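# Move graduated cylinder upright onto the window-side shelved bench

## Task

Pick up the graduated cylinder from the shelved bench near the door and set it standing upright on the top work surface of the shelved bench near the window. The cylinder must never touch the floor. It must not tip over or be left leaning, and it must stay in place without the robot supporting it. At the end the gripper must have released it and the robot must have moved away.

## Robot and tools

ROBOT. A two-wheeled base (drives straight and turns in place, never sideways) carries a lifting column with a tilting head and two 6-joint arms, each ending in a two-finger gripper. Shoulder height S = 0.90 m + column_m. Folded, the robot is 0.73 m long, 0.62 m wide, S + 0.43 m tall, and its front sits 0.40 m ahead of the column. Cameras: cam_head_left, cam_head_right (head stereo pair), cam_left_wrist, cam_right_wrist (fisheye, on each hand), nav_camera (low, front of base).

FRAMES. Base frame: origin on the floor under the column, between the drive wheels; x forward, y left, z up. left_hand and right_hand are reported in it, in metres: the point where the fingers meet (tips 8 mm further), with quat_wxyz giving the finger direction as the hand's z axis and the opening along its y axis. Odometry frame = the base frame at the start of the scene; its heading is positive to the left, -3.142 to 3.142, and counts wheel slip as motion.

execute_actions. Argument actions: a list with one action or empty (empty just reports state and images). Argument cameras: list of names, [] for none, null/omitted/["all"] for all. An action may contain:
- base: exactly one of translate_m (relative drive in metres, forward positive, -3 to 3) or rotate_rad (relative turn in radians, counter-clockwise/left positive, -3.2 to 3.2). These are offsets from where the base last measured itself, not places.
- joints: a dictionary of absolute targets by name. column_m 0 to 0.8 m; head_tilt_rad -0.61 to 1.308 (positive looks down); for each arm, left_/right_ joint1_rad -2.879 to 2.879, joint2_rad 0 to 3.141, joint3_rad 0 to 3.019, joint4_rad -1.692 to 1.57, joint5_rad -1.57 to 1.57 (hand sideways, positive to robot's right), joint6_rad -2.094 to 2.094 (hand roll), gripper_m 0 (closed) to 0.093 m fingertip gap.
- speeds: caps for this action only: translate_m 0.05 to 0.8 m/s, rotate_rad 0.1 to 1 rad/s (defaults are the maxima). Speeds do not slow arms.
All motions start together. Any action stops after 15 s; a base move needing over 8.667 s is refused. Unknown keys or out-of-range values reject the whole call. Joints left out may still be driving toward earlier targets. After a reported stop, remaining motion calls in the same reply are skipped.

wait(seconds 0 to 10): commands nothing, returns state and images. zoom_image(camera, region [x0, y0, x1, y1] in pixels, top-left origin, at most 504 by 504): enlarges part of that camera's latest full image. read_manual(section "licences"): licence texts only. finished_scene(scene): ends the scene irreversibly and says whether the goal holds; replying with no tool call ends everything.

ARM GEOMETRY. With joint1 at -1.57 (left) or 1.57 (right) and joints 5, 6 at 0, the arm stays in a forward vertical plane 0.23 m beside the column. Let a = j2 - 0.35, b = 1.05 + j2 - j3, c = b - j4 (c = 1.57: fingers straight down). Hand is 0.12 + 0.39 sin a + 0.38 cos b + 0.25 cos c ahead and S + 0.39 cos a - 0.38 sin b - 0.25 sin c high. Example: j2, j3, j4 = 0.93, 0.78, 0.14 gives 0.60 m ahead, 0.25 m below S. Real hands land up to ~5 cm lower and nearer (up to ~12 cm with heavy loads); trust the reported hand position (1 to 3 cm error). Reach ~1 m from shoulder. Below 0.4 m height the base housing blocks hands less than 0.45 m ahead. Small changes (under ~0.03 rad, 0.08 for j2/j3) may not move a joint; for gentle contact step ~0.05 rad per call from the last target.

GRIPPER. Fingers 7 cm long; outer span is the opening +1 cm at tips, +5 cm at base; hand body 10 x 7 cm; wrist camera sticks out 11 cm on one side. To grasp, command an opening smaller than the object; "off_target" is then expected, and a reading 0.002 m or more above target means something is held. Loads under 0.3 kg are easy anywhere within 0.6 m ahead.

RESULT LINES. base_status / joint_status: done, off_target (resting short of target, maybe still pushing), contact_stop (base wheel stalled or column blocked; back off 0.05 m before retrying), time_out, not_followed (a safety check withheld an arm's targets; a "joint command not followed" line and "cause:" explain; undo by moving the offending joints back 0.05 rad or more, or moving the other arm), limit_stop_at_motor_heat. on_its_own lists uncommanded behaviour ("held at" = held target). turned_by_wheels vs turned_by_imu disagreeing (over ~4 % and 0.05 rad) means collision or slip. base_tilt in degrees; a forward drop of 0.5 during a move means leaning back: reverse 0.05 m. motor_effort (left_wheel, right_wheel, % with peak in brackets); wheel_motors_off = 1 when an overload cut the wheels. Joint torques and Motor temperatures per arm joint; MOTOR HOT warns from 85 °C, and at 100 °C the arm drops what it holds (OVER-TEMPERATURE FAULT).

COLUMN. Descending, it halts with contact_stop when a hand or its load touches down; it may sink up to 0.15-0.2 m more, and will not go down again until raised 0.2 m. Use this to set objects down.

AVOID. Never let the arms strike or press each other. Blocked arms keep pushing and overheat; relieve by sending current joint positions back as targets. Base pushing for ~3 s trips the wheel motors. Bench tops higher than 0.30 m can slide over the housing into the column. Don't drop or swing the cylinder near the floor; release only once it stands on the bench.

Each tool is called after "Call:" by a JSON object that holds its "fn" and its "kwargs".

## Session

Call:
{"fn": "execute_actions", "kwargs": {"actions": []}}

Scene clock: 0.00 s.
Joint torques (N m, as the arm reports them, + toward a larger angle): no reading
Motor temperatures (°C, as the motors report them): left_arm=[20 22 20 20 20 19] | right_arm=[23 22 20 20 23 20]
base_odometry: x=+0.000 y=+0.000 heading=+0.000 (m, m, rad; odometry frame)
turned_by_wheels: +0.000 (rad since the last result)
turned_by_imu: +0.000 (rad since the last result)
base_tilt: forward=+0.3 right=+0.2 (deg)
base_status: not commanded
joint_positions: column_m=+0.552 head_tilt_rad=+0.881 left_joint1_rad=-1.547 left_joint2_rad=+0.873 left_joint3_rad=+0.360 left_joint4_rad=-0.926 left_joint5_rad=+0.015 left_joint6_rad=+0.068 left_gripper_m=+0.095 right_joint1_rad=+1.548 right_joint2_rad=+0.873 right_joint3_rad=+0.417 right_joint4_rad=-0.964 right_joint5_rad=-0.006 right_joint6_rad=+0.034 right_gripper_m=+0.094
joint_status: not commanded
wheel_motors_off: 0
motor_effort: left_wheel=+2 right_wheel=+2 (%)
left_hand: x=+0.1265 y=+0.2266 z=+1.2548 quat_wxyz=(+0.442, -0.017, -0.897, +0.015) (m; base frame)
right_hand: x=+0.1508 y=-0.2291 z=+1.2521 quat_wxyz=(+0.434, -0.026, -0.901, +0.011) (m; base frame)
pictures: cam_head_left, cam_head_right, cam_left_wrist, cam_right_wrist, nav_camera
Images, in order (width x height): cam_head_left 504x504, cam_head_right 504x504, cam_left_wrist 504x504, cam_right_wrist 504x504, nav_camera 504x504.

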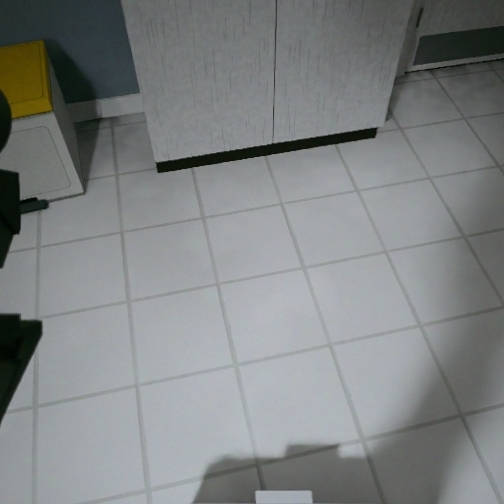

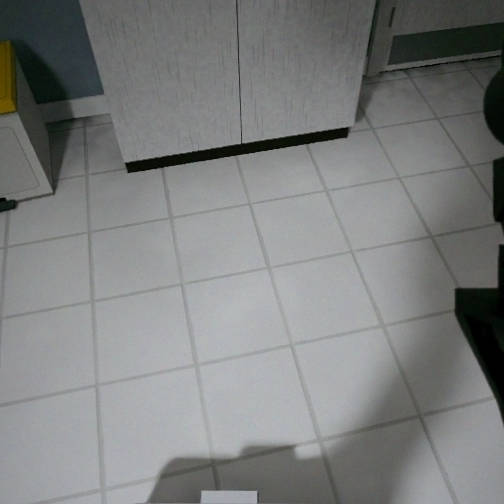

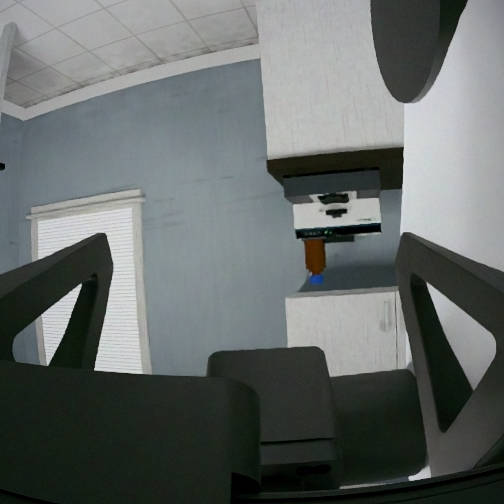

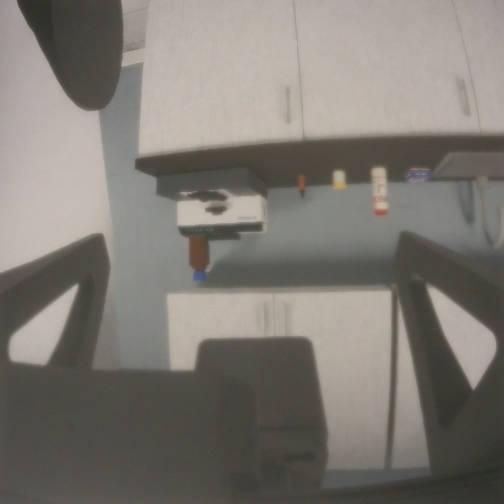

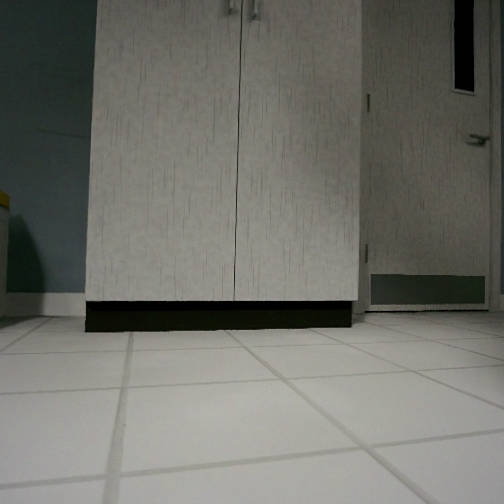

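Call:
{"fn": "execute_actions", "kwargs": {"actions": [{"base": {"rotate_rad": -0.9}, "joints": {"head_tilt_rad": 0.35}}], "cameras": ["cam_head_left", "nav_camera"]}}

Scene clock: 4.73 s.
Joint torques (N m, as the arm reports them, + toward a larger angle): left_arm=[ 0.42 -9.19 -1.47 -0.96 -0.05 -0.01] | right_arm=[-0.65 -5.67 -0.83 -1.36  0.03 -0.01]
Motor temperatures (°C, as the motors report them): left_arm=[20 22 20 21 20 19] | right_arm=[23 22 20 20 23 20]
base_odometry: x=+0.000 y=+0.000 heading=-0.899 (m, m, rad; odometry frame)
turned_by_wheels: -0.899 (rad since the last result)
turned_by_imu: -0.896 (rad since the last result)
base_tilt: forward=+0.3 right=+0.2 (deg)
base_status: done
joint_positions: column_m=+0.552 head_tilt_rad=+0.369 left_joint1_rad=-1.547 left_joint2_rad=+0.873 left_joint3_rad=+0.360 left_joint4_rad=-0.926 left_joint5_rad=+0.015 left_joint6_rad=+0.068 left_gripper_m=+0.095 right_joint1_rad=+1.548 right_joint2_rad=+0.873 right_joint3_rad=+0.417 right_joint4_rad=-0.964 right_joint5_rad=-0.006 right_joint6_rad=+0.034 right_gripper_m=+0.094
joint_status: all done
wheel_motors_off: 0
motor_effort: left_wheel=+4(49) right_wheel=-3(52) (%)
left_hand: x=+0.1265 y=+0.2266 z=+1.2548 quat_wxyz=(+0.442, -0.017, -0.897, +0.015) (m; base frame)
right_hand: x=+0.1508 y=-0.2291 z=+1.2521 quat_wxyz=(+0.434, -0.026, -0.901, +0.011) (m; base frame)
pictures: cam_head_left, nav_camera
Images, in order (width x height): cam_head_left 504x504, nav_camera 504x504.

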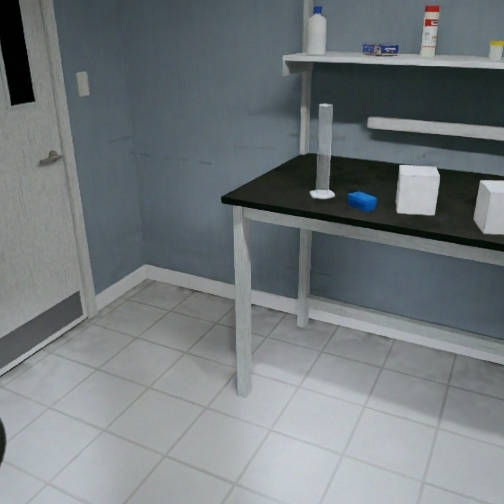

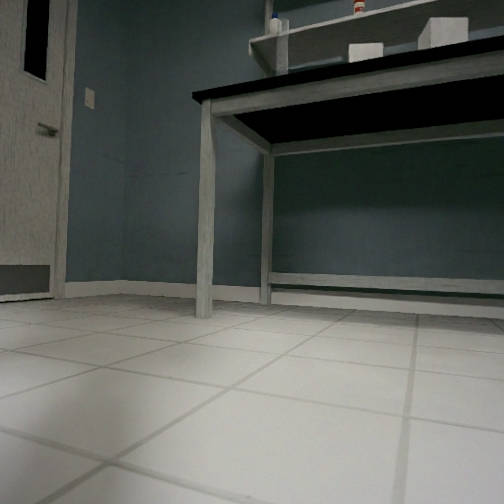

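Call:
{"fn": "execute_actions", "kwargs": {"actions": [{"base": {"rotate_rad": -0.233}, "joints": {"column_m": 0.8, "left_joint1_rad": -1.57, "left_joint2_rad": 1.21, "left_joint3_rad": 1.05, "left_joint4_rad": -0.363, "left_joint5_rad": 0, "left_joint6_rad": 0, "left_gripper_m": 0.093, "head_tilt_rad": 0.5}}], "cameras": ["cam_head_left", "cam_head_right"]}}

Call:
{"fn": "execute_actions", "kwargs": {"actions": [{"base": {"translate_m": 0.9}, "joints": {"head_tilt_rad": 0.65}}], "cameras": ["cam_head_left", "cam_head_right", "cam_left_wrist", "nav_camera"]}}

Scene clock: 49.73 s.
Joint torques (N m, as the arm reports them, + toward a larger angle): left_arm=[ -0.19 -20.46   2.89   0.73  -0.09  -0.11] | right_arm=[-0.67 -5.65 -0.86 -1.33  0.03 -0.01]
Motor temperatures (°C, as the motors report them): left_arm=[20 24 21 21 20 19] | right_arm=[23 22 20 20 23 20]
base_odometry: x=+0.000 y=+0.000 heading=-1.132 (m, m, rad; odometry frame)
turned_by_wheels: -0.232 (rad since the last result)
turned_by_imu: -0.232 (rad since the last result)
base_tilt: forward=+0.4 right=+0.2 (deg)
base_status: done
joint_positions: column_m=+0.798 head_tilt_rad=+0.504 left_joint1_rad=-1.565 left_joint2_rad=+1.213 left_joint3_rad=+1.051 left_joint4_rad=-0.366 left_joint5_rad=+0.001 left_joint6_rad=+0.010 left_gripper_m=+0.093 right_joint1_rad=+1.548 right_joint2_rad=+0.873 right_joint3_rad=+0.417 right_joint4_rad=-0.964 right_joint5_rad=-0.006 right_joint6_rad=+0.034 right_gripper_m=+0.094
joint_status: all done
joint sent to its limit — the command would take column_m past its upper limit, so that joint was sent only as far as its limit.
wheel_motors_off: 0
motor_effort: left_wheel=+6(29) right_wheel=-5(32) (%)
left_hand: x=+0.5513 y=+0.2276 z=+1.3458 quat_wxyz=(+0.002, -0.004, -1.000, -0.002) (m; base frame)
right_hand: x=+0.1508 y=-0.2291 z=+1.4981 quat_wxyz=(+0.434, -0.026, -0.901, +0.011) (m; base frame)
pictures: cam_head_left, cam_head_right
Images, in order (width x height): cam_head_left 504x504, cam_head_right 504x504.

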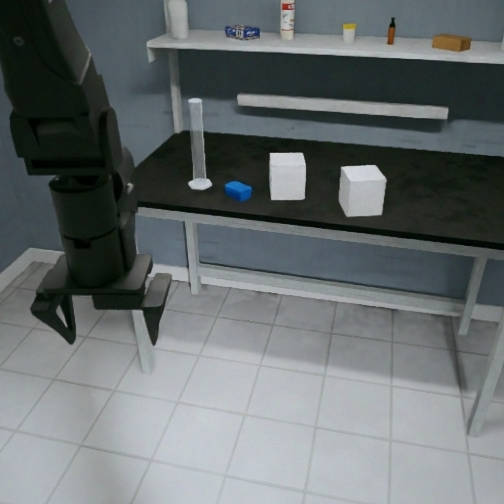

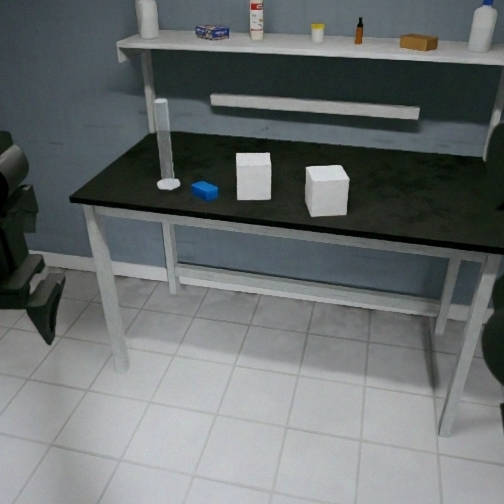

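Scene clock: 53.20 s.
Joint torques (N m, as the arm reports them, + toward a larger angle): left_arm=[ -0.21 -20.58   3.2    0.75  -0.09  -0.1 ] | right_arm=[-0.62 -5.62 -1.01 -1.35  0.04 -0.01]
Motor temperatures (°C, as the motors report them): left_arm=[20 24 21 21 20 19] | right_arm=[23 22 20 20 23 20]
base_odometry: x=+0.383 y=-0.815 heading=-1.132 (m, m, rad; odometry frame)
turned_by_wheels: +0.000 (rad since the last result)
turned_by_imu: +0.003 (rad since the last result)
base_tilt: forward=+0.3 right=+0.2 (deg)
base_status: done
joint_positions: column_m=+0.798 head_tilt_rad=+0.653 left_joint1_rad=-1.565 left_joint2_rad=+1.213 left_joint3_rad=+1.048 left_joint4_rad=-0.366 left_joint5_rad=+0.001 left_joint6_rad=+0.010 left_gripper_m=+0.093 right_joint1_rad=+1.548 right_joint2_rad=+0.873 right_joint3_rad=+0.418 right_joint4_rad=-0.964 right_joint5_rad=-0.006 right_joint6_rad=+0.034 right_gripper_m=+0.094
joint_status: all done
wheel_motors_off: 0
motor_effort: left_wheel=-1(60) right_wheel=+1(65) (%)
left_hand: x=+0.5494 y=+0.2276 z=+1.3454 quat_wxyz=(+0.004, -0.004, -1.000, -0.002) (m; base frame)
right_hand: x=+0.1518 y=-0.2292 z=+1.4978 quat_wxyz=(+0.433, -0.026, -0.901, +0.011) (m; base frame)
pictures: cam_head_left, cam_head_right, cam_left_wrist, nav_camera
Images, in order (width x height): cam_head_left 504x504, cam_head_right 504x504, cam_left_wrist 504x504, nav_camera 504x504.

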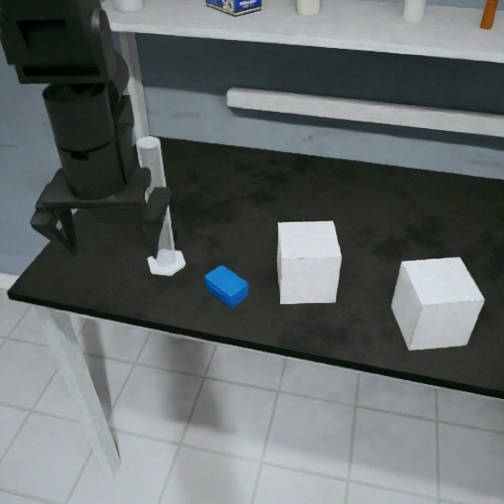

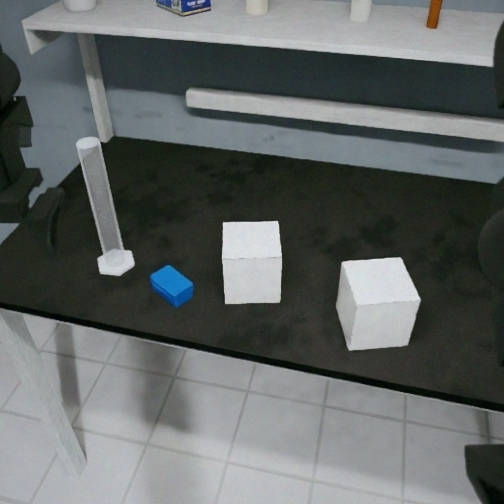

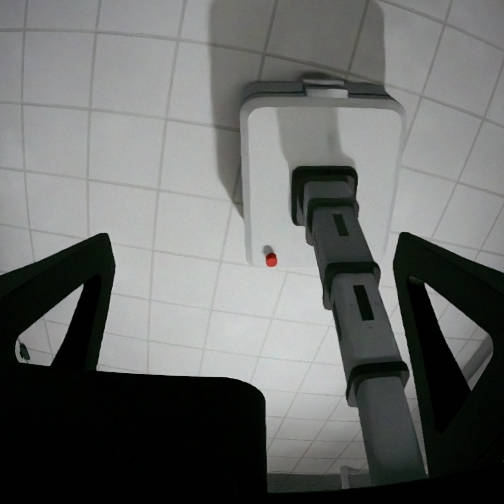

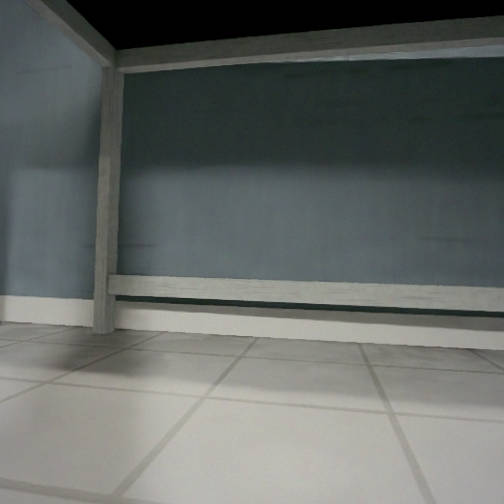

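Call:
{"fn": "execute_actions", "kwargs": {"actions": [{"base": {"rotate_rad": 0.046}}], "cameras": []}}

Call:
{"fn": "execute_actions", "kwargs": {"actions": [{"base": {"translate_m": 0.47}, "joints": {"head_tilt_rad": 0.85}}], "cameras": ["cam_head_left", "cam_head_right", "cam_left_wrist"]}}

Scene clock: 74.80 s.
Joint torques (N m, as the arm reports them, + toward a larger angle): left_arm=[ -0.05 -20.36   3.14   0.75  -0.09  -0.1 ] | right_arm=[-0.75 -5.68 -1.05 -1.34  0.03 -0.01]
Motor temperatures (°C, as the motors report them): left_arm=[20 26 21 21 20 19] | right_arm=[23 23 20 20 23 20]
base_odometry: x=+0.383 y=-0.815 heading=-1.088 (m, m, rad; odometry frame)
turned_by_wheels: +0.044 (rad since the last result)
turned_by_imu: +0.046 (rad since the last result)
base_tilt: forward=+0.3 right=+0.2 (deg)
base_status: done
joint_positions: column_m=+0.798 head_tilt_rad=+0.653 left_joint1_rad=-1.566 left_joint2_rad=+1.213 left_joint3_rad=+1.048 left_joint4_rad=-0.366 left_joint5_rad=+0.001 left_joint6_rad=+0.010 left_gripper_m=+0.093 right_joint1_rad=+1.548 right_joint2_rad=+0.873 right_joint3_rad=+0.418 right_joint4_rad=-0.964 right_joint5_rad=-0.006 right_joint6_rad=+0.034 right_gripper_m=+0.094
joint_status: not commanded
wheel_motors_off: 0
motor_effort: left_wheel=-1(50) right_wheel=+1(42) (%)
left_hand: x=+0.5495 y=+0.2270 z=+1.3454 quat_wxyz=(+0.004, -0.004, -1.000, -0.001) (m; base frame)
right_hand: x=+0.1518 y=-0.2292 z=+1.4978 quat_wxyz=(+0.433, -0.026, -0.901, +0.011) (m; base frame)
pictures: none
No camera images: the call's "cameras" was empty. Leave "cameras" out to get every camera's image.

Scene clock: 77.43 s.
Joint torques (N m, as the arm reports them, + toward a larger angle): left_arm=[ -0.05 -20.45   3.16   0.76  -0.1   -0.1 ] | right_arm=[-0.73 -5.54 -1.1  -1.31  0.04  0.  ]
Motor temperatures (°C, as the motors report them): left_arm=[20 27 21 21 20 19] | right_arm=[23 23 20 20 23 20]
base_odometry: x=+0.601 y=-1.231 heading=-1.087 (m, m, rad; odometry frame)
turned_by_wheels: +0.000 (rad since the last result)
turned_by_imu: +0.002 (rad since the last result)
base_tilt: forward=+0.3 right=+0.1 (deg)
base_status: done
joint_positions: column_m=+0.798 head_tilt_rad=+0.852 left_joint1_rad=-1.566 left_joint2_rad=+1.212 left_joint3_rad=+1.048 left_joint4_rad=-0.366 left_joint5_rad=+0.001 left_joint6_rad=+0.010 left_gripper_m=+0.093 right_joint1_rad=+1.548 right_joint2_rad=+0.873 right_joint3_rad=+0.419 right_joint4_rad=-0.964 right_joint5_rad=-0.006 right_joint6_rad=+0.034 right_gripper_m=+0.094
joint_status: all done
wheel_motors_off: 0
motor_effort: left_wheel=+1(65) right_wheel=-2(42) (%)
left_hand: x=+0.5496 y=+0.2270 z=+1.3456 quat_wxyz=(+0.003, -0.004, -1.000, -0.001) (m; base frame)
right_hand: x=+0.1522 y=-0.2292 z=+1.4976 quat_wxyz=(+0.432, -0.026, -0.901, +0.011) (m; base frame)
pictures: cam_head_left, cam_head_right, cam_left_wrist
Images, in order (width x height): cam_head_left 504x504, cam_head_right 504x504, cam_left_wrist 504x504.

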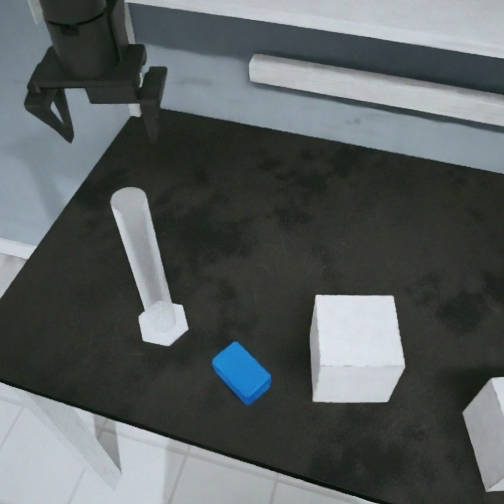

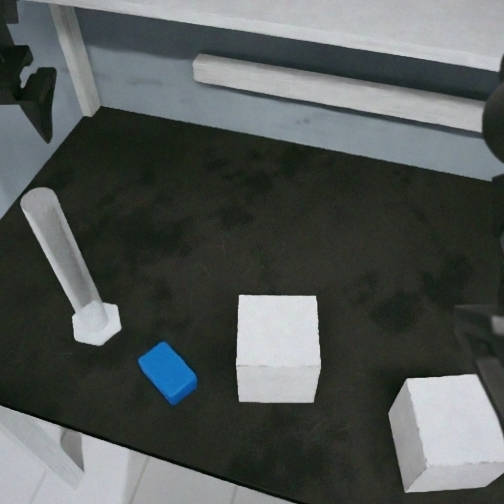

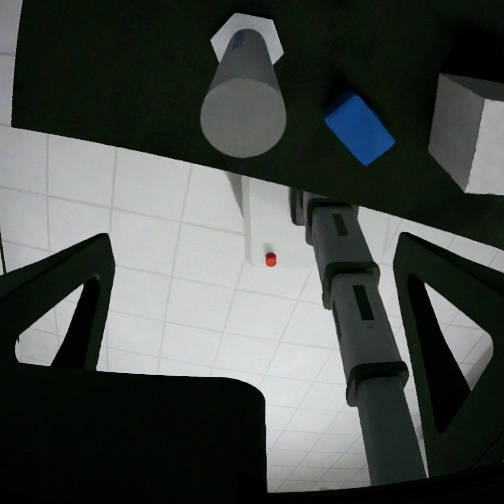

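Call:
{"fn": "execute_actions", "kwargs": {"actions": [{"joints": {"column_m": 0.70}}], "cameras": ["cam_head_left", "cam_left_wrist"]}}

Scene clock: 92.33 s.
Joint torques (N m, as the arm reports them, + toward a larger angle): left_arm=[ -0.04 -20.34   3.15   0.76  -0.09  -0.11] | right_arm=[-0.68 -5.67 -1.03 -1.33  0.03 -0.01]
Motor temperatures (°C, as the motors report them): left_arm=[20 27 21 21 20 19] | right_arm=[23 23 20 20 23 20]
base_odometry: x=+0.601 y=-1.231 heading=-1.087 (m, m, rad; odometry frame)
turned_by_wheels: +0.000 (rad since the last result)
turned_by_imu: +0.002 (rad since the last result)
base_tilt: forward=+0.4 right=+0.1 (deg)
base_status: not commanded
joint_positions: column_m=+0.700 head_tilt_rad=+0.852 left_joint1_rad=-1.566 left_joint2_rad=+1.212 left_joint3_rad=+1.048 left_joint4_rad=-0.366 left_joint5_rad=+0.001 left_joint6_rad=+0.010 left_gripper_m=+0.093 right_joint1_rad=+1.548 right_joint2_rad=+0.873 right_joint3_rad=+0.419 right_joint4_rad=-0.964 right_joint5_rad=-0.006 right_joint6_rad=+0.034 right_gripper_m=+0.094
joint_status: all done
wheel_motors_off: 0
motor_effort: left_wheel=+1(1) right_wheel=-2(3) (%)
left_hand: x=+0.5496 y=+0.2270 z=+1.2481 quat_wxyz=(+0.003, -0.004, -1.000, -0.001) (m; base frame)
right_hand: x=+0.1522 y=-0.2292 z=+1.4001 quat_wxyz=(+0.432, -0.026, -0.901, +0.011) (m; base frame)
pictures: cam_head_left, cam_left_wrist
Images, in order (width x height): cam_head_left 504x504, cam_left_wrist 504x504.

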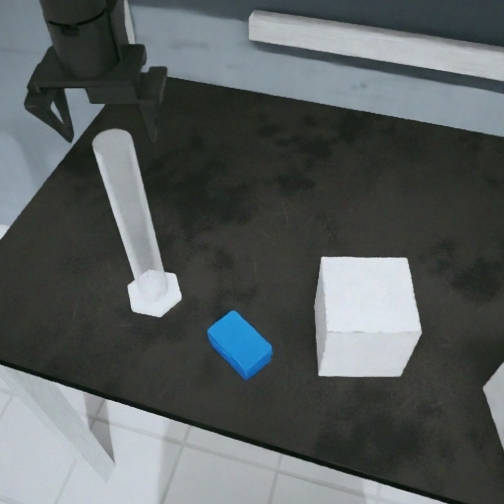

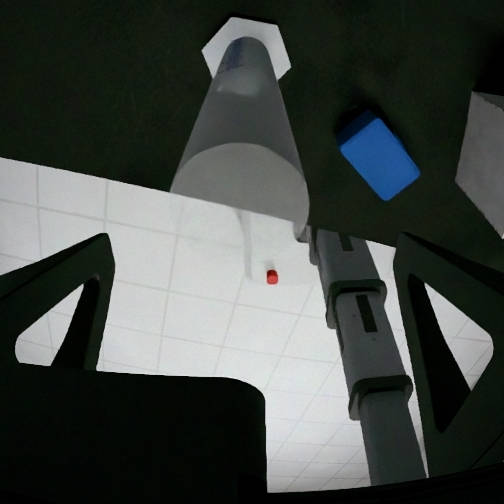

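Call:
{"fn": "execute_actions", "kwargs": {"actions": [{"joints": {"column_m": 0.635}}], "cameras": ["cam_head_left", "cam_left_wrist"]}}

Scene clock: 98.40 s.
Joint torques (N m, as the arm reports them, + toward a larger angle): left_arm=[ -0.03 -20.51   3.2    0.75  -0.09  -0.1 ] | right_arm=[-0.63 -5.65 -1.03 -1.34  0.03  0.  ]
Motor temperatures (°C, as the motors report them): left_arm=[20 27 22 21 20 19] | right_arm=[23 23 20 20 23 20]
base_odometry: x=+0.601 y=-1.231 heading=-1.087 (m, m, rad; odometry frame)
turned_by_wheels: +0.000 (rad since the last result)
turned_by_imu: +0.002 (rad since the last result)
base_tilt: forward=+0.3 right=+0.2 (deg)
base_status: not commanded
joint_positions: column_m=+0.635 head_tilt_rad=+0.852 left_joint1_rad=-1.566 left_joint2_rad=+1.212 left_joint3_rad=+1.048 left_joint4_rad=-0.366 left_joint5_rad=+0.001 left_joint6_rad=+0.010 left_gripper_m=+0.093 right_joint1_rad=+1.548 right_joint2_rad=+0.873 right_joint3_rad=+0.419 right_joint4_rad=-0.964 right_joint5_rad=-0.006 right_joint6_rad=+0.034 right_gripper_m=+0.094
joint_status: all done
wheel_motors_off: 0
motor_effort: left_wheel=+1(1) right_wheel=-2(2) (%)
left_hand: x=+0.5496 y=+0.2270 z=+1.1831 quat_wxyz=(+0.003, -0.004, -1.000, -0.001) (m; base frame)
right_hand: x=+0.1522 y=-0.2292 z=+1.3351 quat_wxyz=(+0.432, -0.026, -0.901, +0.011) (m; base frame)
pictures: cam_head_left, cam_left_wrist
Images, in order (width x height): cam_head_left 504x504, cam_left_wrist 504x504.

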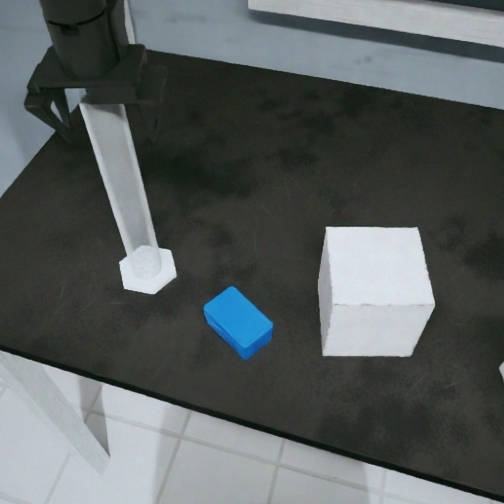

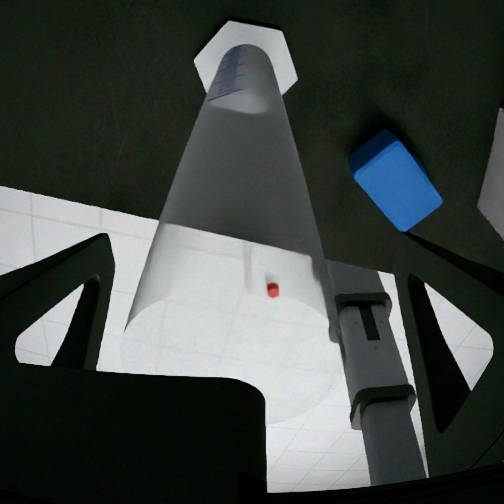

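Call:
{"fn": "execute_actions", "kwargs": {"actions": [{"joints": {"left_gripper_m": 0.02}}], "cameras": ["cam_head_left", "cam_left_wrist"]}}

Scene clock: 101.23 s.
Joint torques (N m, as the arm reports them, + toward a larger angle): left_arm=[ -0.03 -20.54   3.22   0.73  -0.07  -0.1 ] | right_arm=[-0.65 -5.63 -1.08 -1.33  0.03 -0.01]
Motor temperatures (°C, as the motors report them): left_arm=[20 28 22 21 20 19] | right_arm=[23 23 20 20 23 20]
base_odometry: x=+0.601 y=-1.231 heading=-1.087 (m, m, rad; odometry frame)
turned_by_wheels: +0.000 (rad since the last result)
turned_by_imu: +0.001 (rad since the last result)
base_tilt: forward=+0.3 right=+0.1 (deg)
base_status: not commanded
joint_positions: column_m=+0.635 head_tilt_rad=+0.852 left_joint1_rad=-1.566 left_joint2_rad=+1.212 left_joint3_rad=+1.048 left_joint4_rad=-0.366 left_joint5_rad=+0.001 left_joint6_rad=+0.010 left_gripper_m=+0.043 right_joint1_rad=+1.548 right_joint2_rad=+0.873 right_joint3_rad=+0.419 right_joint4_rad=-0.964 right_joint5_rad=-0.006 right_joint6_rad=+0.034 right_gripper_m=+0.094
joint_status: left_gripper_m off_target (ended at +0.043, target +0.020)
wheel_motors_off: 0
motor_effort: left_wheel=+1(1) right_wheel=-4(1) (%)
left_hand: x=+0.5496 y=+0.2271 z=+1.1831 quat_wxyz=(+0.003, -0.004, -1.000, -0.002) (m; base frame)
right_hand: x=+0.1522 y=-0.2292 z=+1.3351 quat_wxyz=(+0.432, -0.026, -0.901, +0.011) (m; base frame)
pictures: cam_head_left, cam_left_wrist
Images, in order (width x height): cam_head_left 504x504, cam_left_wrist 504x504.

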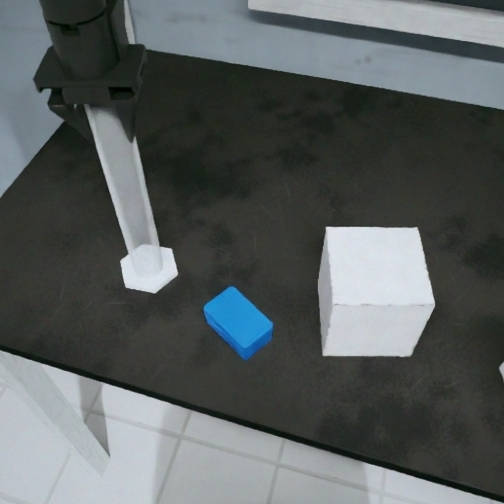

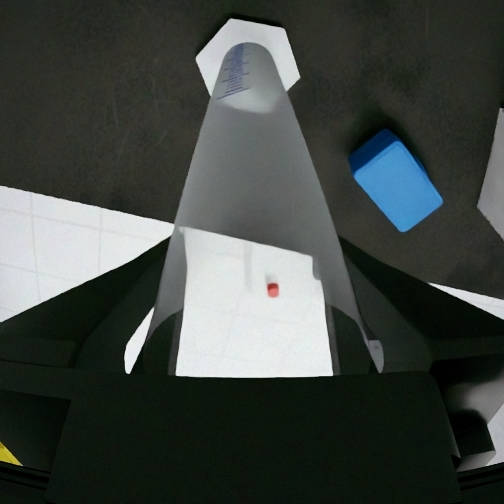

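Call:
{"fn": "execute_actions", "kwargs": {"actions": [{"joints": {"column_m": 0.70}}], "cameras": ["cam_head_left", "cam_left_wrist"]}}

Scene clock: 104.70 s.
Joint torques (N m, as the arm reports them, + toward a larger angle): left_arm=[ -0.03 -20.47   3.15   0.75  -0.07  -0.1 ] | right_arm=[-0.62 -5.66 -1.09 -1.31  0.04 -0.01]
Motor temperatures (°C, as the motors report them): left_arm=[20 28 22 21 20 19] | right_arm=[23 23 20 20 23 20]
base_odometry: x=+0.601 y=-1.231 heading=-1.087 (m, m, rad; odometry frame)
turned_by_wheels: +0.000 (rad since the last result)
turned_by_imu: +0.001 (rad since the last result)
base_tilt: forward=+0.3 right=+0.2 (deg)
base_status: not commanded
joint_positions: column_m=+0.700 head_tilt_rad=+0.852 left_joint1_rad=-1.566 left_joint2_rad=+1.212 left_joint3_rad=+1.048 left_joint4_rad=-0.366 left_joint5_rad=+0.001 left_joint6_rad=+0.010 left_gripper_m=+0.043 right_joint1_rad=+1.548 right_joint2_rad=+0.873 right_joint3_rad=+0.419 right_joint4_rad=-0.964 right_joint5_rad=-0.006 right_joint6_rad=+0.034 right_gripper_m=+0.094
joint_status: all done
wheel_motors_off: 0
motor_effort: left_wheel=+1(2) right_wheel=-1(1) (%)
left_hand: x=+0.5496 y=+0.2271 z=+1.2479 quat_wxyz=(+0.003, -0.004, -1.000, -0.002) (m; base frame)
right_hand: x=+0.1522 y=-0.2292 z=+1.3999 quat_wxyz=(+0.432, -0.026, -0.901, +0.011) (m; base frame)
pictures: cam_head_left, cam_left_wrist
Images, in order (width x height): cam_head_left 504x504, cam_left_wrist 504x504.

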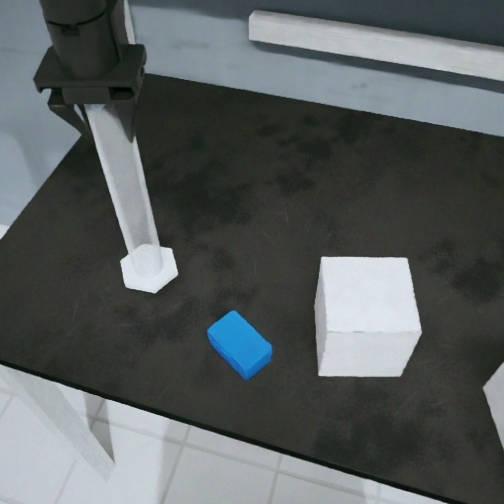

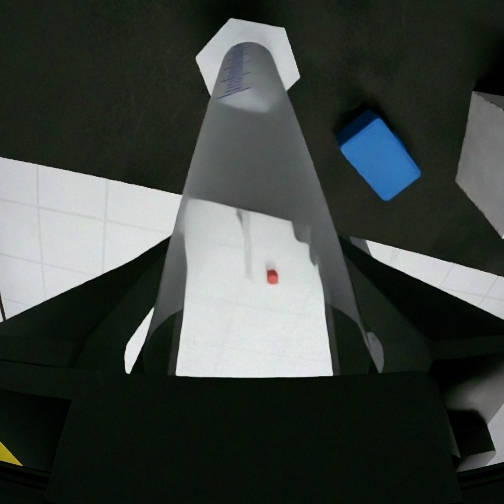

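Call:
{"fn": "execute_actions", "kwargs": {"actions": [{"base": {"translate_m": -1.0}, "joints": {"column_m": 0.75, "head_tilt_rad": 0.45}, "speeds": {"translate_m": 0.6}}], "cameras": ["cam_left_wrist"]}}

Call:
{"fn": "execute_actions", "kwargs": {"actions": [{"base": {"rotate_rad": 2.9}, "speeds": {"rotate_rad": 0.8}}], "cameras": ["cam_head_left", "cam_head_right", "cam_left_wrist", "nav_camera"]}}

Scene clock: 113.53 s.
Joint torques (N m, as the arm reports them, + toward a larger angle): left_arm=[ -0.11 -20.34   3.33   0.76  -0.07  -0.1 ] | right_arm=[-0.69 -5.61 -0.7  -1.32  0.03  0.  ]
Motor temperatures (°C, as the motors report them): left_arm=[20 28 22 21 20 19] | right_arm=[23 23 20 20 23 20]
base_odometry: x=+0.136 y=-0.346 heading=-1.087 (m, m, rad; odometry frame)
turned_by_wheels: +0.001 (rad since the last result)
turned_by_imu: +0.002 (rad since the last result)
base_tilt: forward=+0.4 right=+0.2 (deg)
base_status: done
joint_positions: column_m=+0.750 head_tilt_rad=+0.468 left_joint1_rad=-1.566 left_joint2_rad=+1.212 left_joint3_rad=+1.045 left_joint4_rad=-0.366 left_joint5_rad=+0.001 left_joint6_rad=+0.010 left_gripper_m=+0.043 right_joint1_rad=+1.548 right_joint2_rad=+0.873 right_joint3_rad=+0.415 right_joint4_rad=-0.964 right_joint5_rad=-0.006 right_joint6_rad=+0.034 right_gripper_m=+0.094
joint_status: all done
wheel_motors_off: 0
motor_effort: left_wheel=+2(62) right_wheel=-2(35) (%)
left_hand: x=+0.5477 y=+0.2271 z=+1.2975 quat_wxyz=(+0.005, -0.004, -1.000, -0.002) (m; base frame)
right_hand: x=+0.1498 y=-0.2291 z=+1.4507 quat_wxyz=(+0.434, -0.026, -0.900, +0.011) (m; base frame)
pictures: cam_left_wrist
Images, in order (width x height): cam_left_wrist 504x504.

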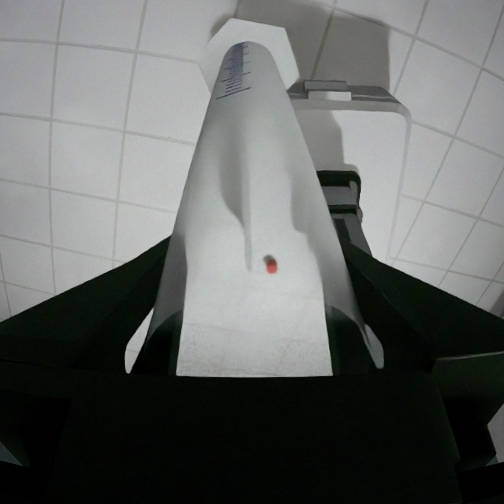

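Scene clock: 118.50 s.
Joint torques (N m, as the arm reports them, + toward a larger angle): left_arm=[  0.14 -20.27   3.39   0.73  -0.04  -0.11] | right_arm=[-0.6  -5.63 -0.74 -1.34  0.03  0.  ]
Motor temperatures (°C, as the motors report them): left_arm=[20 28 22 21 20 19] | right_arm=[23 23 20 20 23 20]
base_odometry: x=+0.136 y=-0.346 heading=+1.813 (m, m, rad; odometry frame)
turned_by_wheels: +2.899 (rad since the last result)
turned_by_imu: +2.926 (rad since the last result)
base_tilt: forward=+0.3 right=+0.1 (deg)
base_status: done
joint_positions: column_m=+0.750 head_tilt_rad=+0.468 left_joint1_rad=-1.567 left_joint2_rad=+1.212 left_joint3_rad=+1.045 left_joint4_rad=-0.366 left_joint5_rad=+0.000 left_joint6_rad=+0.010 left_gripper_m=+0.043 right_joint1_rad=+1.548 right_joint2_rad=+0.873 right_joint3_rad=+0.415 right_joint4_rad=-0.964 right_joint5_rad=-0.006 right_joint6_rad=+0.034 right_gripper_m=+0.094
joint_status: not commanded
wheel_motors_off: 0
motor_effort: left_wheel=-4(50) right_wheel=+5(59) (%)
left_hand: x=+0.5477 y=+0.2269 z=+1.2975 quat_wxyz=(+0.005, -0.004, -1.000, -0.002) (m; base frame)
right_hand: x=+0.1498 y=-0.2291 z=+1.4507 quat_wxyz=(+0.434, -0.026, -0.900, +0.011) (m; base frame)
pictures: cam_head_left, cam_head_right, cam_left_wrist, nav_camera
Images, in order (width x height): cam_head_left 504x504, cam_head_right 504x504, cam_left_wrist 504x504, nav_camera 504x504.

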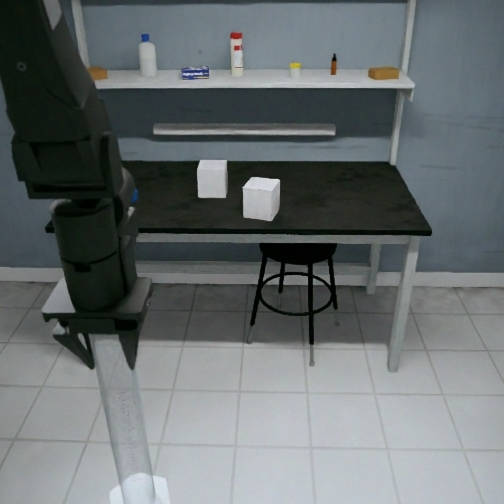

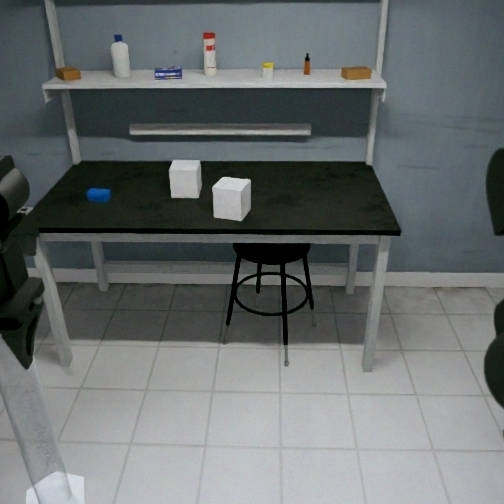

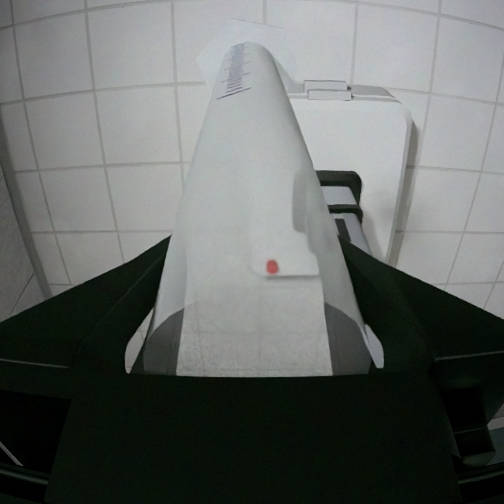

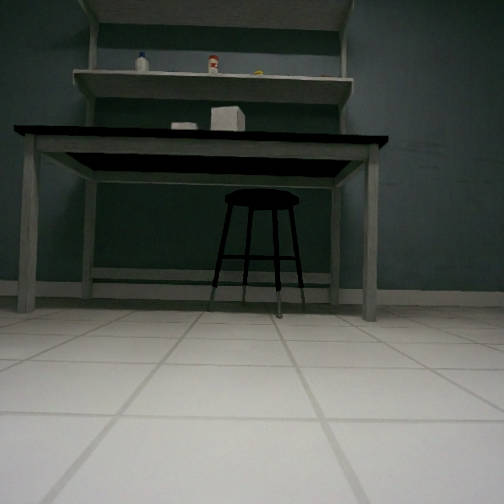

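Call:
{"fn": "execute_actions", "kwargs": {"actions": [{"base": {"rotate_rad": 0.09}, "joints": {"column_m": 0.70}}], "cameras": []}}

Call:
{"fn": "execute_actions", "kwargs": {"actions": [{"base": {"translate_m": 1.15}, "joints": {"column_m": 0.58, "head_tilt_rad": 0.8}, "speeds": {"translate_m": 0.6}}], "cameras": ["cam_head_left", "cam_head_right", "cam_left_wrist", "nav_camera"]}}

Scene clock: 141.80 s.
Joint torques (N m, as the arm reports them, + toward a larger angle): left_arm=[  0.04 -20.37   3.35   0.74  -0.04  -0.11] | right_arm=[-0.69 -5.63 -0.69 -1.31  0.03 -0.01]
Motor temperatures (°C, as the motors report them): left_arm=[20 29 22 21 20 19] | right_arm=[23 23 20 20 23 20]
base_odometry: x=+0.136 y=-0.346 heading=+1.902 (m, m, rad; odometry frame)
turned_by_wheels: +0.089 (rad since the last result)
turned_by_imu: +0.092 (rad since the last result)
base_tilt: forward=+0.3 right=+0.2 (deg)
base_status: done
joint_positions: column_m=+0.700 head_tilt_rad=+0.468 left_joint1_rad=-1.567 left_joint2_rad=+1.212 left_joint3_rad=+1.045 left_joint4_rad=-0.366 left_joint5_rad=+0.000 left_joint6_rad=+0.010 left_gripper_m=+0.043 right_joint1_rad=+1.548 right_joint2_rad=+0.873 right_joint3_rad=+0.415 right_joint4_rad=-0.964 right_joint5_rad=-0.006 right_joint6_rad=+0.034 right_gripper_m=+0.094
joint_status: all done
wheel_motors_off: 0
motor_effort: left_wheel=-6(30) right_wheel=+7(28) (%)
left_hand: x=+0.5477 y=+0.2264 z=+1.2477 quat_wxyz=(+0.005, -0.004, -1.000, -0.002) (m; base frame)
right_hand: x=+0.1498 y=-0.2291 z=+1.4009 quat_wxyz=(+0.434, -0.026, -0.900, +0.011) (m; base frame)
pictures: none
No camera images: the call's "cameras" was empty. Leave "cameras" out to get every camera's image.

Scene clock: 145.53 s.
Joint torques (N m, as the arm reports them, + toward a larger angle): left_arm=[  0.04 -20.32   3.43   0.71  -0.04  -0.1 ] | right_arm=[-0.6  -5.72 -0.81 -1.32  0.03  0.  ]
Motor temperatures (°C, as the motors report them): left_arm=[20 29 22 21 20 19] | right_arm=[23 23 20 20 23 20]
base_odometry: x=-0.238 y=+0.742 heading=+1.903 (m, m, rad; odometry frame)
turned_by_wheels: +0.001 (rad since the last result)
turned_by_imu: +0.005 (rad since the last result)
base_tilt: forward=+0.3 right=+0.2 (deg)
base_status: done
joint_positions: column_m=+0.580 head_tilt_rad=+0.802 left_joint1_rad=-1.567 left_joint2_rad=+1.212 left_joint3_rad=+1.044 left_joint4_rad=-0.366 left_joint5_rad=+0.000 left_joint6_rad=+0.010 left_gripper_m=+0.043 right_joint1_rad=+1.548 right_joint2_rad=+0.873 right_joint3_rad=+0.416 right_joint4_rad=-0.964 right_joint5_rad=-0.006 right_joint6_rad=+0.034 right_gripper_m=+0.094
joint_status: all done
wheel_motors_off: 0
motor_effort: left_wheel=+2(67) right_wheel=-2(62) (%)
left_hand: x=+0.5475 y=+0.2264 z=+1.1276 quat_wxyz=(+0.005, -0.004, -1.000, -0.002) (m; base frame)
right_hand: x=+0.1506 y=-0.2291 z=+1.2806 quat_wxyz=(+0.434, -0.026, -0.901, +0.011) (m; base frame)
pictures: cam_head_left, cam_head_right, cam_left_wrist, nav_camera
Images, in order (width x height): cam_head_left 504x504, cam_head_right 504x504, cam_left_wrist 504x504, nav_camera 504x504.

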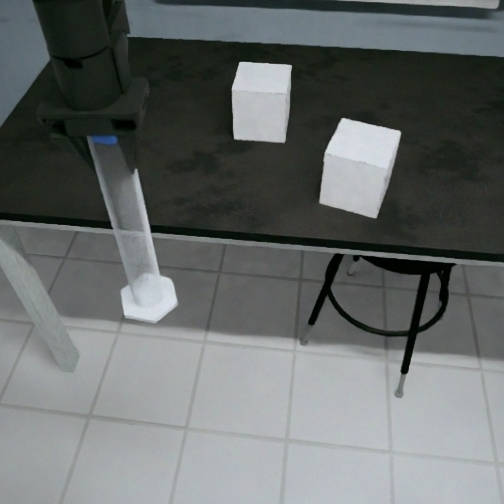

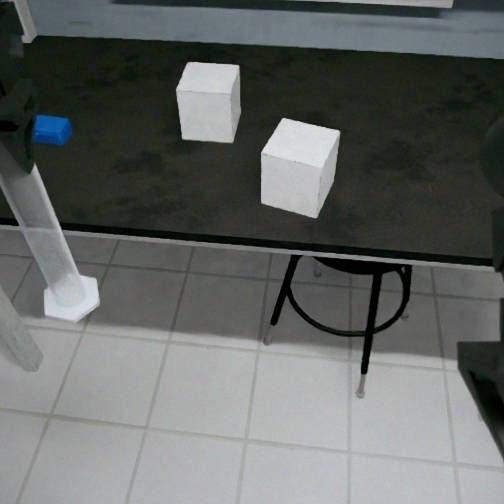

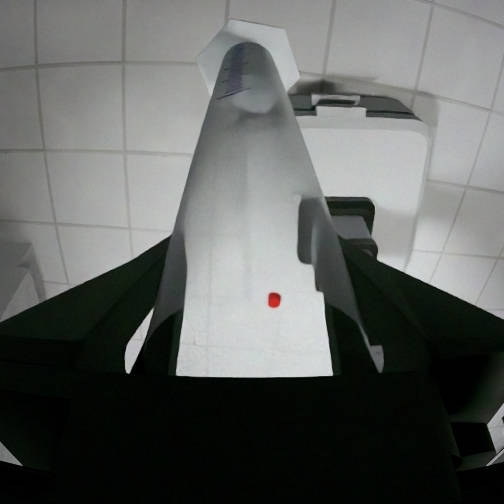

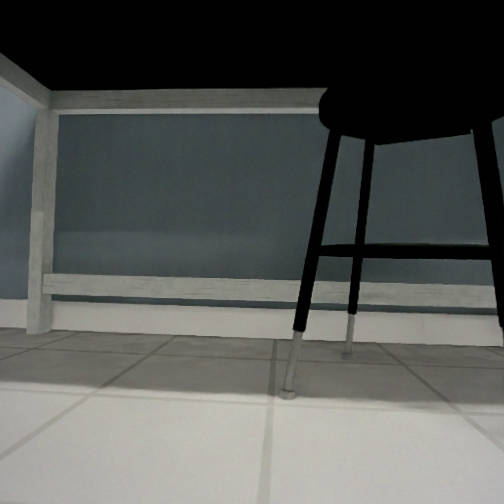

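Call:
{"fn": "execute_actions", "kwargs": {"actions": [{"base": {"translate_m": 0.47}, "joints": {"head_tilt_rad": 0.85}, "speeds": {"translate_m": 0.5}}], "cameras": ["cam_head_left", "cam_head_right", "cam_left_wrist"]}}

Scene clock: 163.90 s.
Joint torques (N m, as the arm reports them, + toward a larger angle): left_arm=[  0.09 -20.36   3.38   0.75  -0.04  -0.1 ] | right_arm=[-0.69 -5.69 -0.96 -1.32  0.04  0.  ]
Motor temperatures (°C, as the motors report them): left_arm=[20 29 22 21 20 19] | right_arm=[23 23 20 20 23 20]
base_odometry: x=-0.391 y=+1.186 heading=+1.903 (m, m, rad; odometry frame)
turned_by_wheels: +0.000 (rad since the last result)
turned_by_imu: +0.004 (rad since the last result)
base_tilt: forward=+0.4 right=+0.2 (deg)
base_status: done
joint_positions: column_m=+0.580 head_tilt_rad=+0.852 left_joint1_rad=-1.567 left_joint2_rad=+1.212 left_joint3_rad=+1.045 left_joint4_rad=-0.366 left_joint5_rad=+0.000 left_joint6_rad=+0.010 left_gripper_m=+0.043 right_joint1_rad=+1.548 right_joint2_rad=+0.873 right_joint3_rad=+0.418 right_joint4_rad=-0.964 right_joint5_rad=-0.006 right_joint6_rad=+0.034 right_gripper_m=+0.094
joint_status: all done
wheel_motors_off: 0
motor_effort: left_wheel=+1(42) right_wheel=-1(39) (%)
left_hand: x=+0.5477 y=+0.2264 z=+1.1277 quat_wxyz=(+0.005, -0.004, -1.000, -0.002) (m; base frame)
right_hand: x=+0.1514 y=-0.2292 z=+1.2804 quat_wxyz=(+0.433, -0.026, -0.901, +0.011) (m; base frame)
pictures: cam_head_left, cam_head_right, cam_left_wrist
Images, in order (width x height): cam_head_left 504x504, cam_head_right 504x504, cam_left_wrist 504x504.

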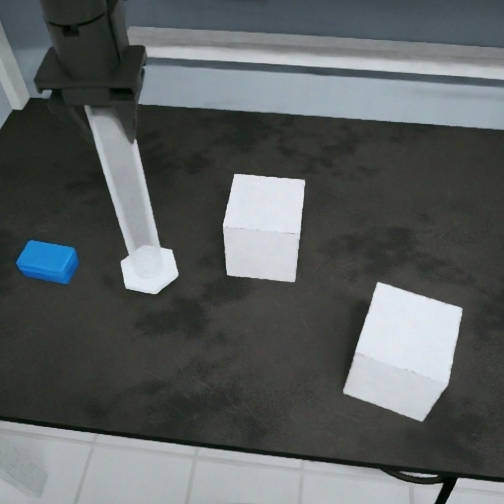

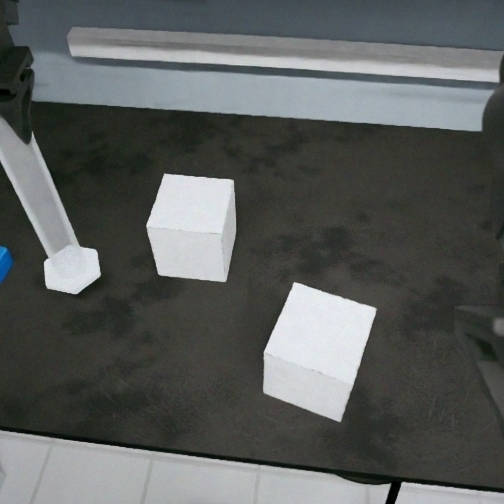

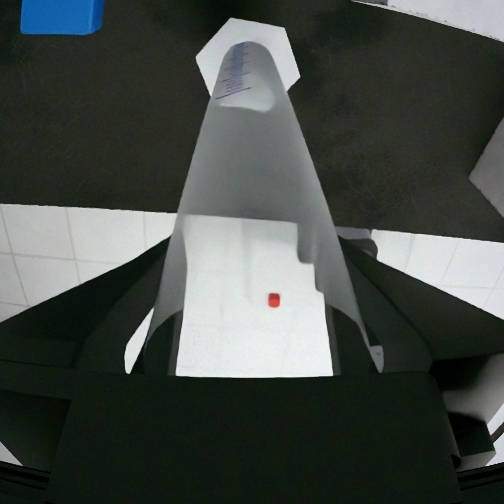

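Call:
{"fn": "zoom_image", "kwargs": {"camera": "cam_head_left", "region": [100, 220, 320, 310]}}

Call:
{"fn": "zoom_image", "kwargs": {"camera": "cam_head_right", "region": [30, 220, 250, 310]}}

Region (100, 220, 320, 310) of cam_head_left's 504x504 image, scaled by 2.291, with more detail than that image has; it fills the top 206 rows of this view, and the rest is white.

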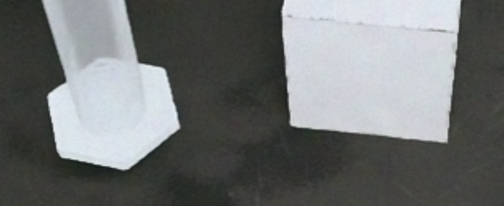

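Region (30, 220, 250, 310) of cam_head_right's 504x504 image, scaled by 2.291, with more detail than that image has; it fills the top 206 rows of this view, and the rest is white.

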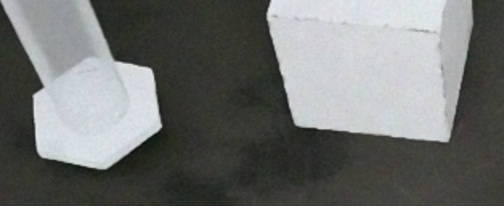

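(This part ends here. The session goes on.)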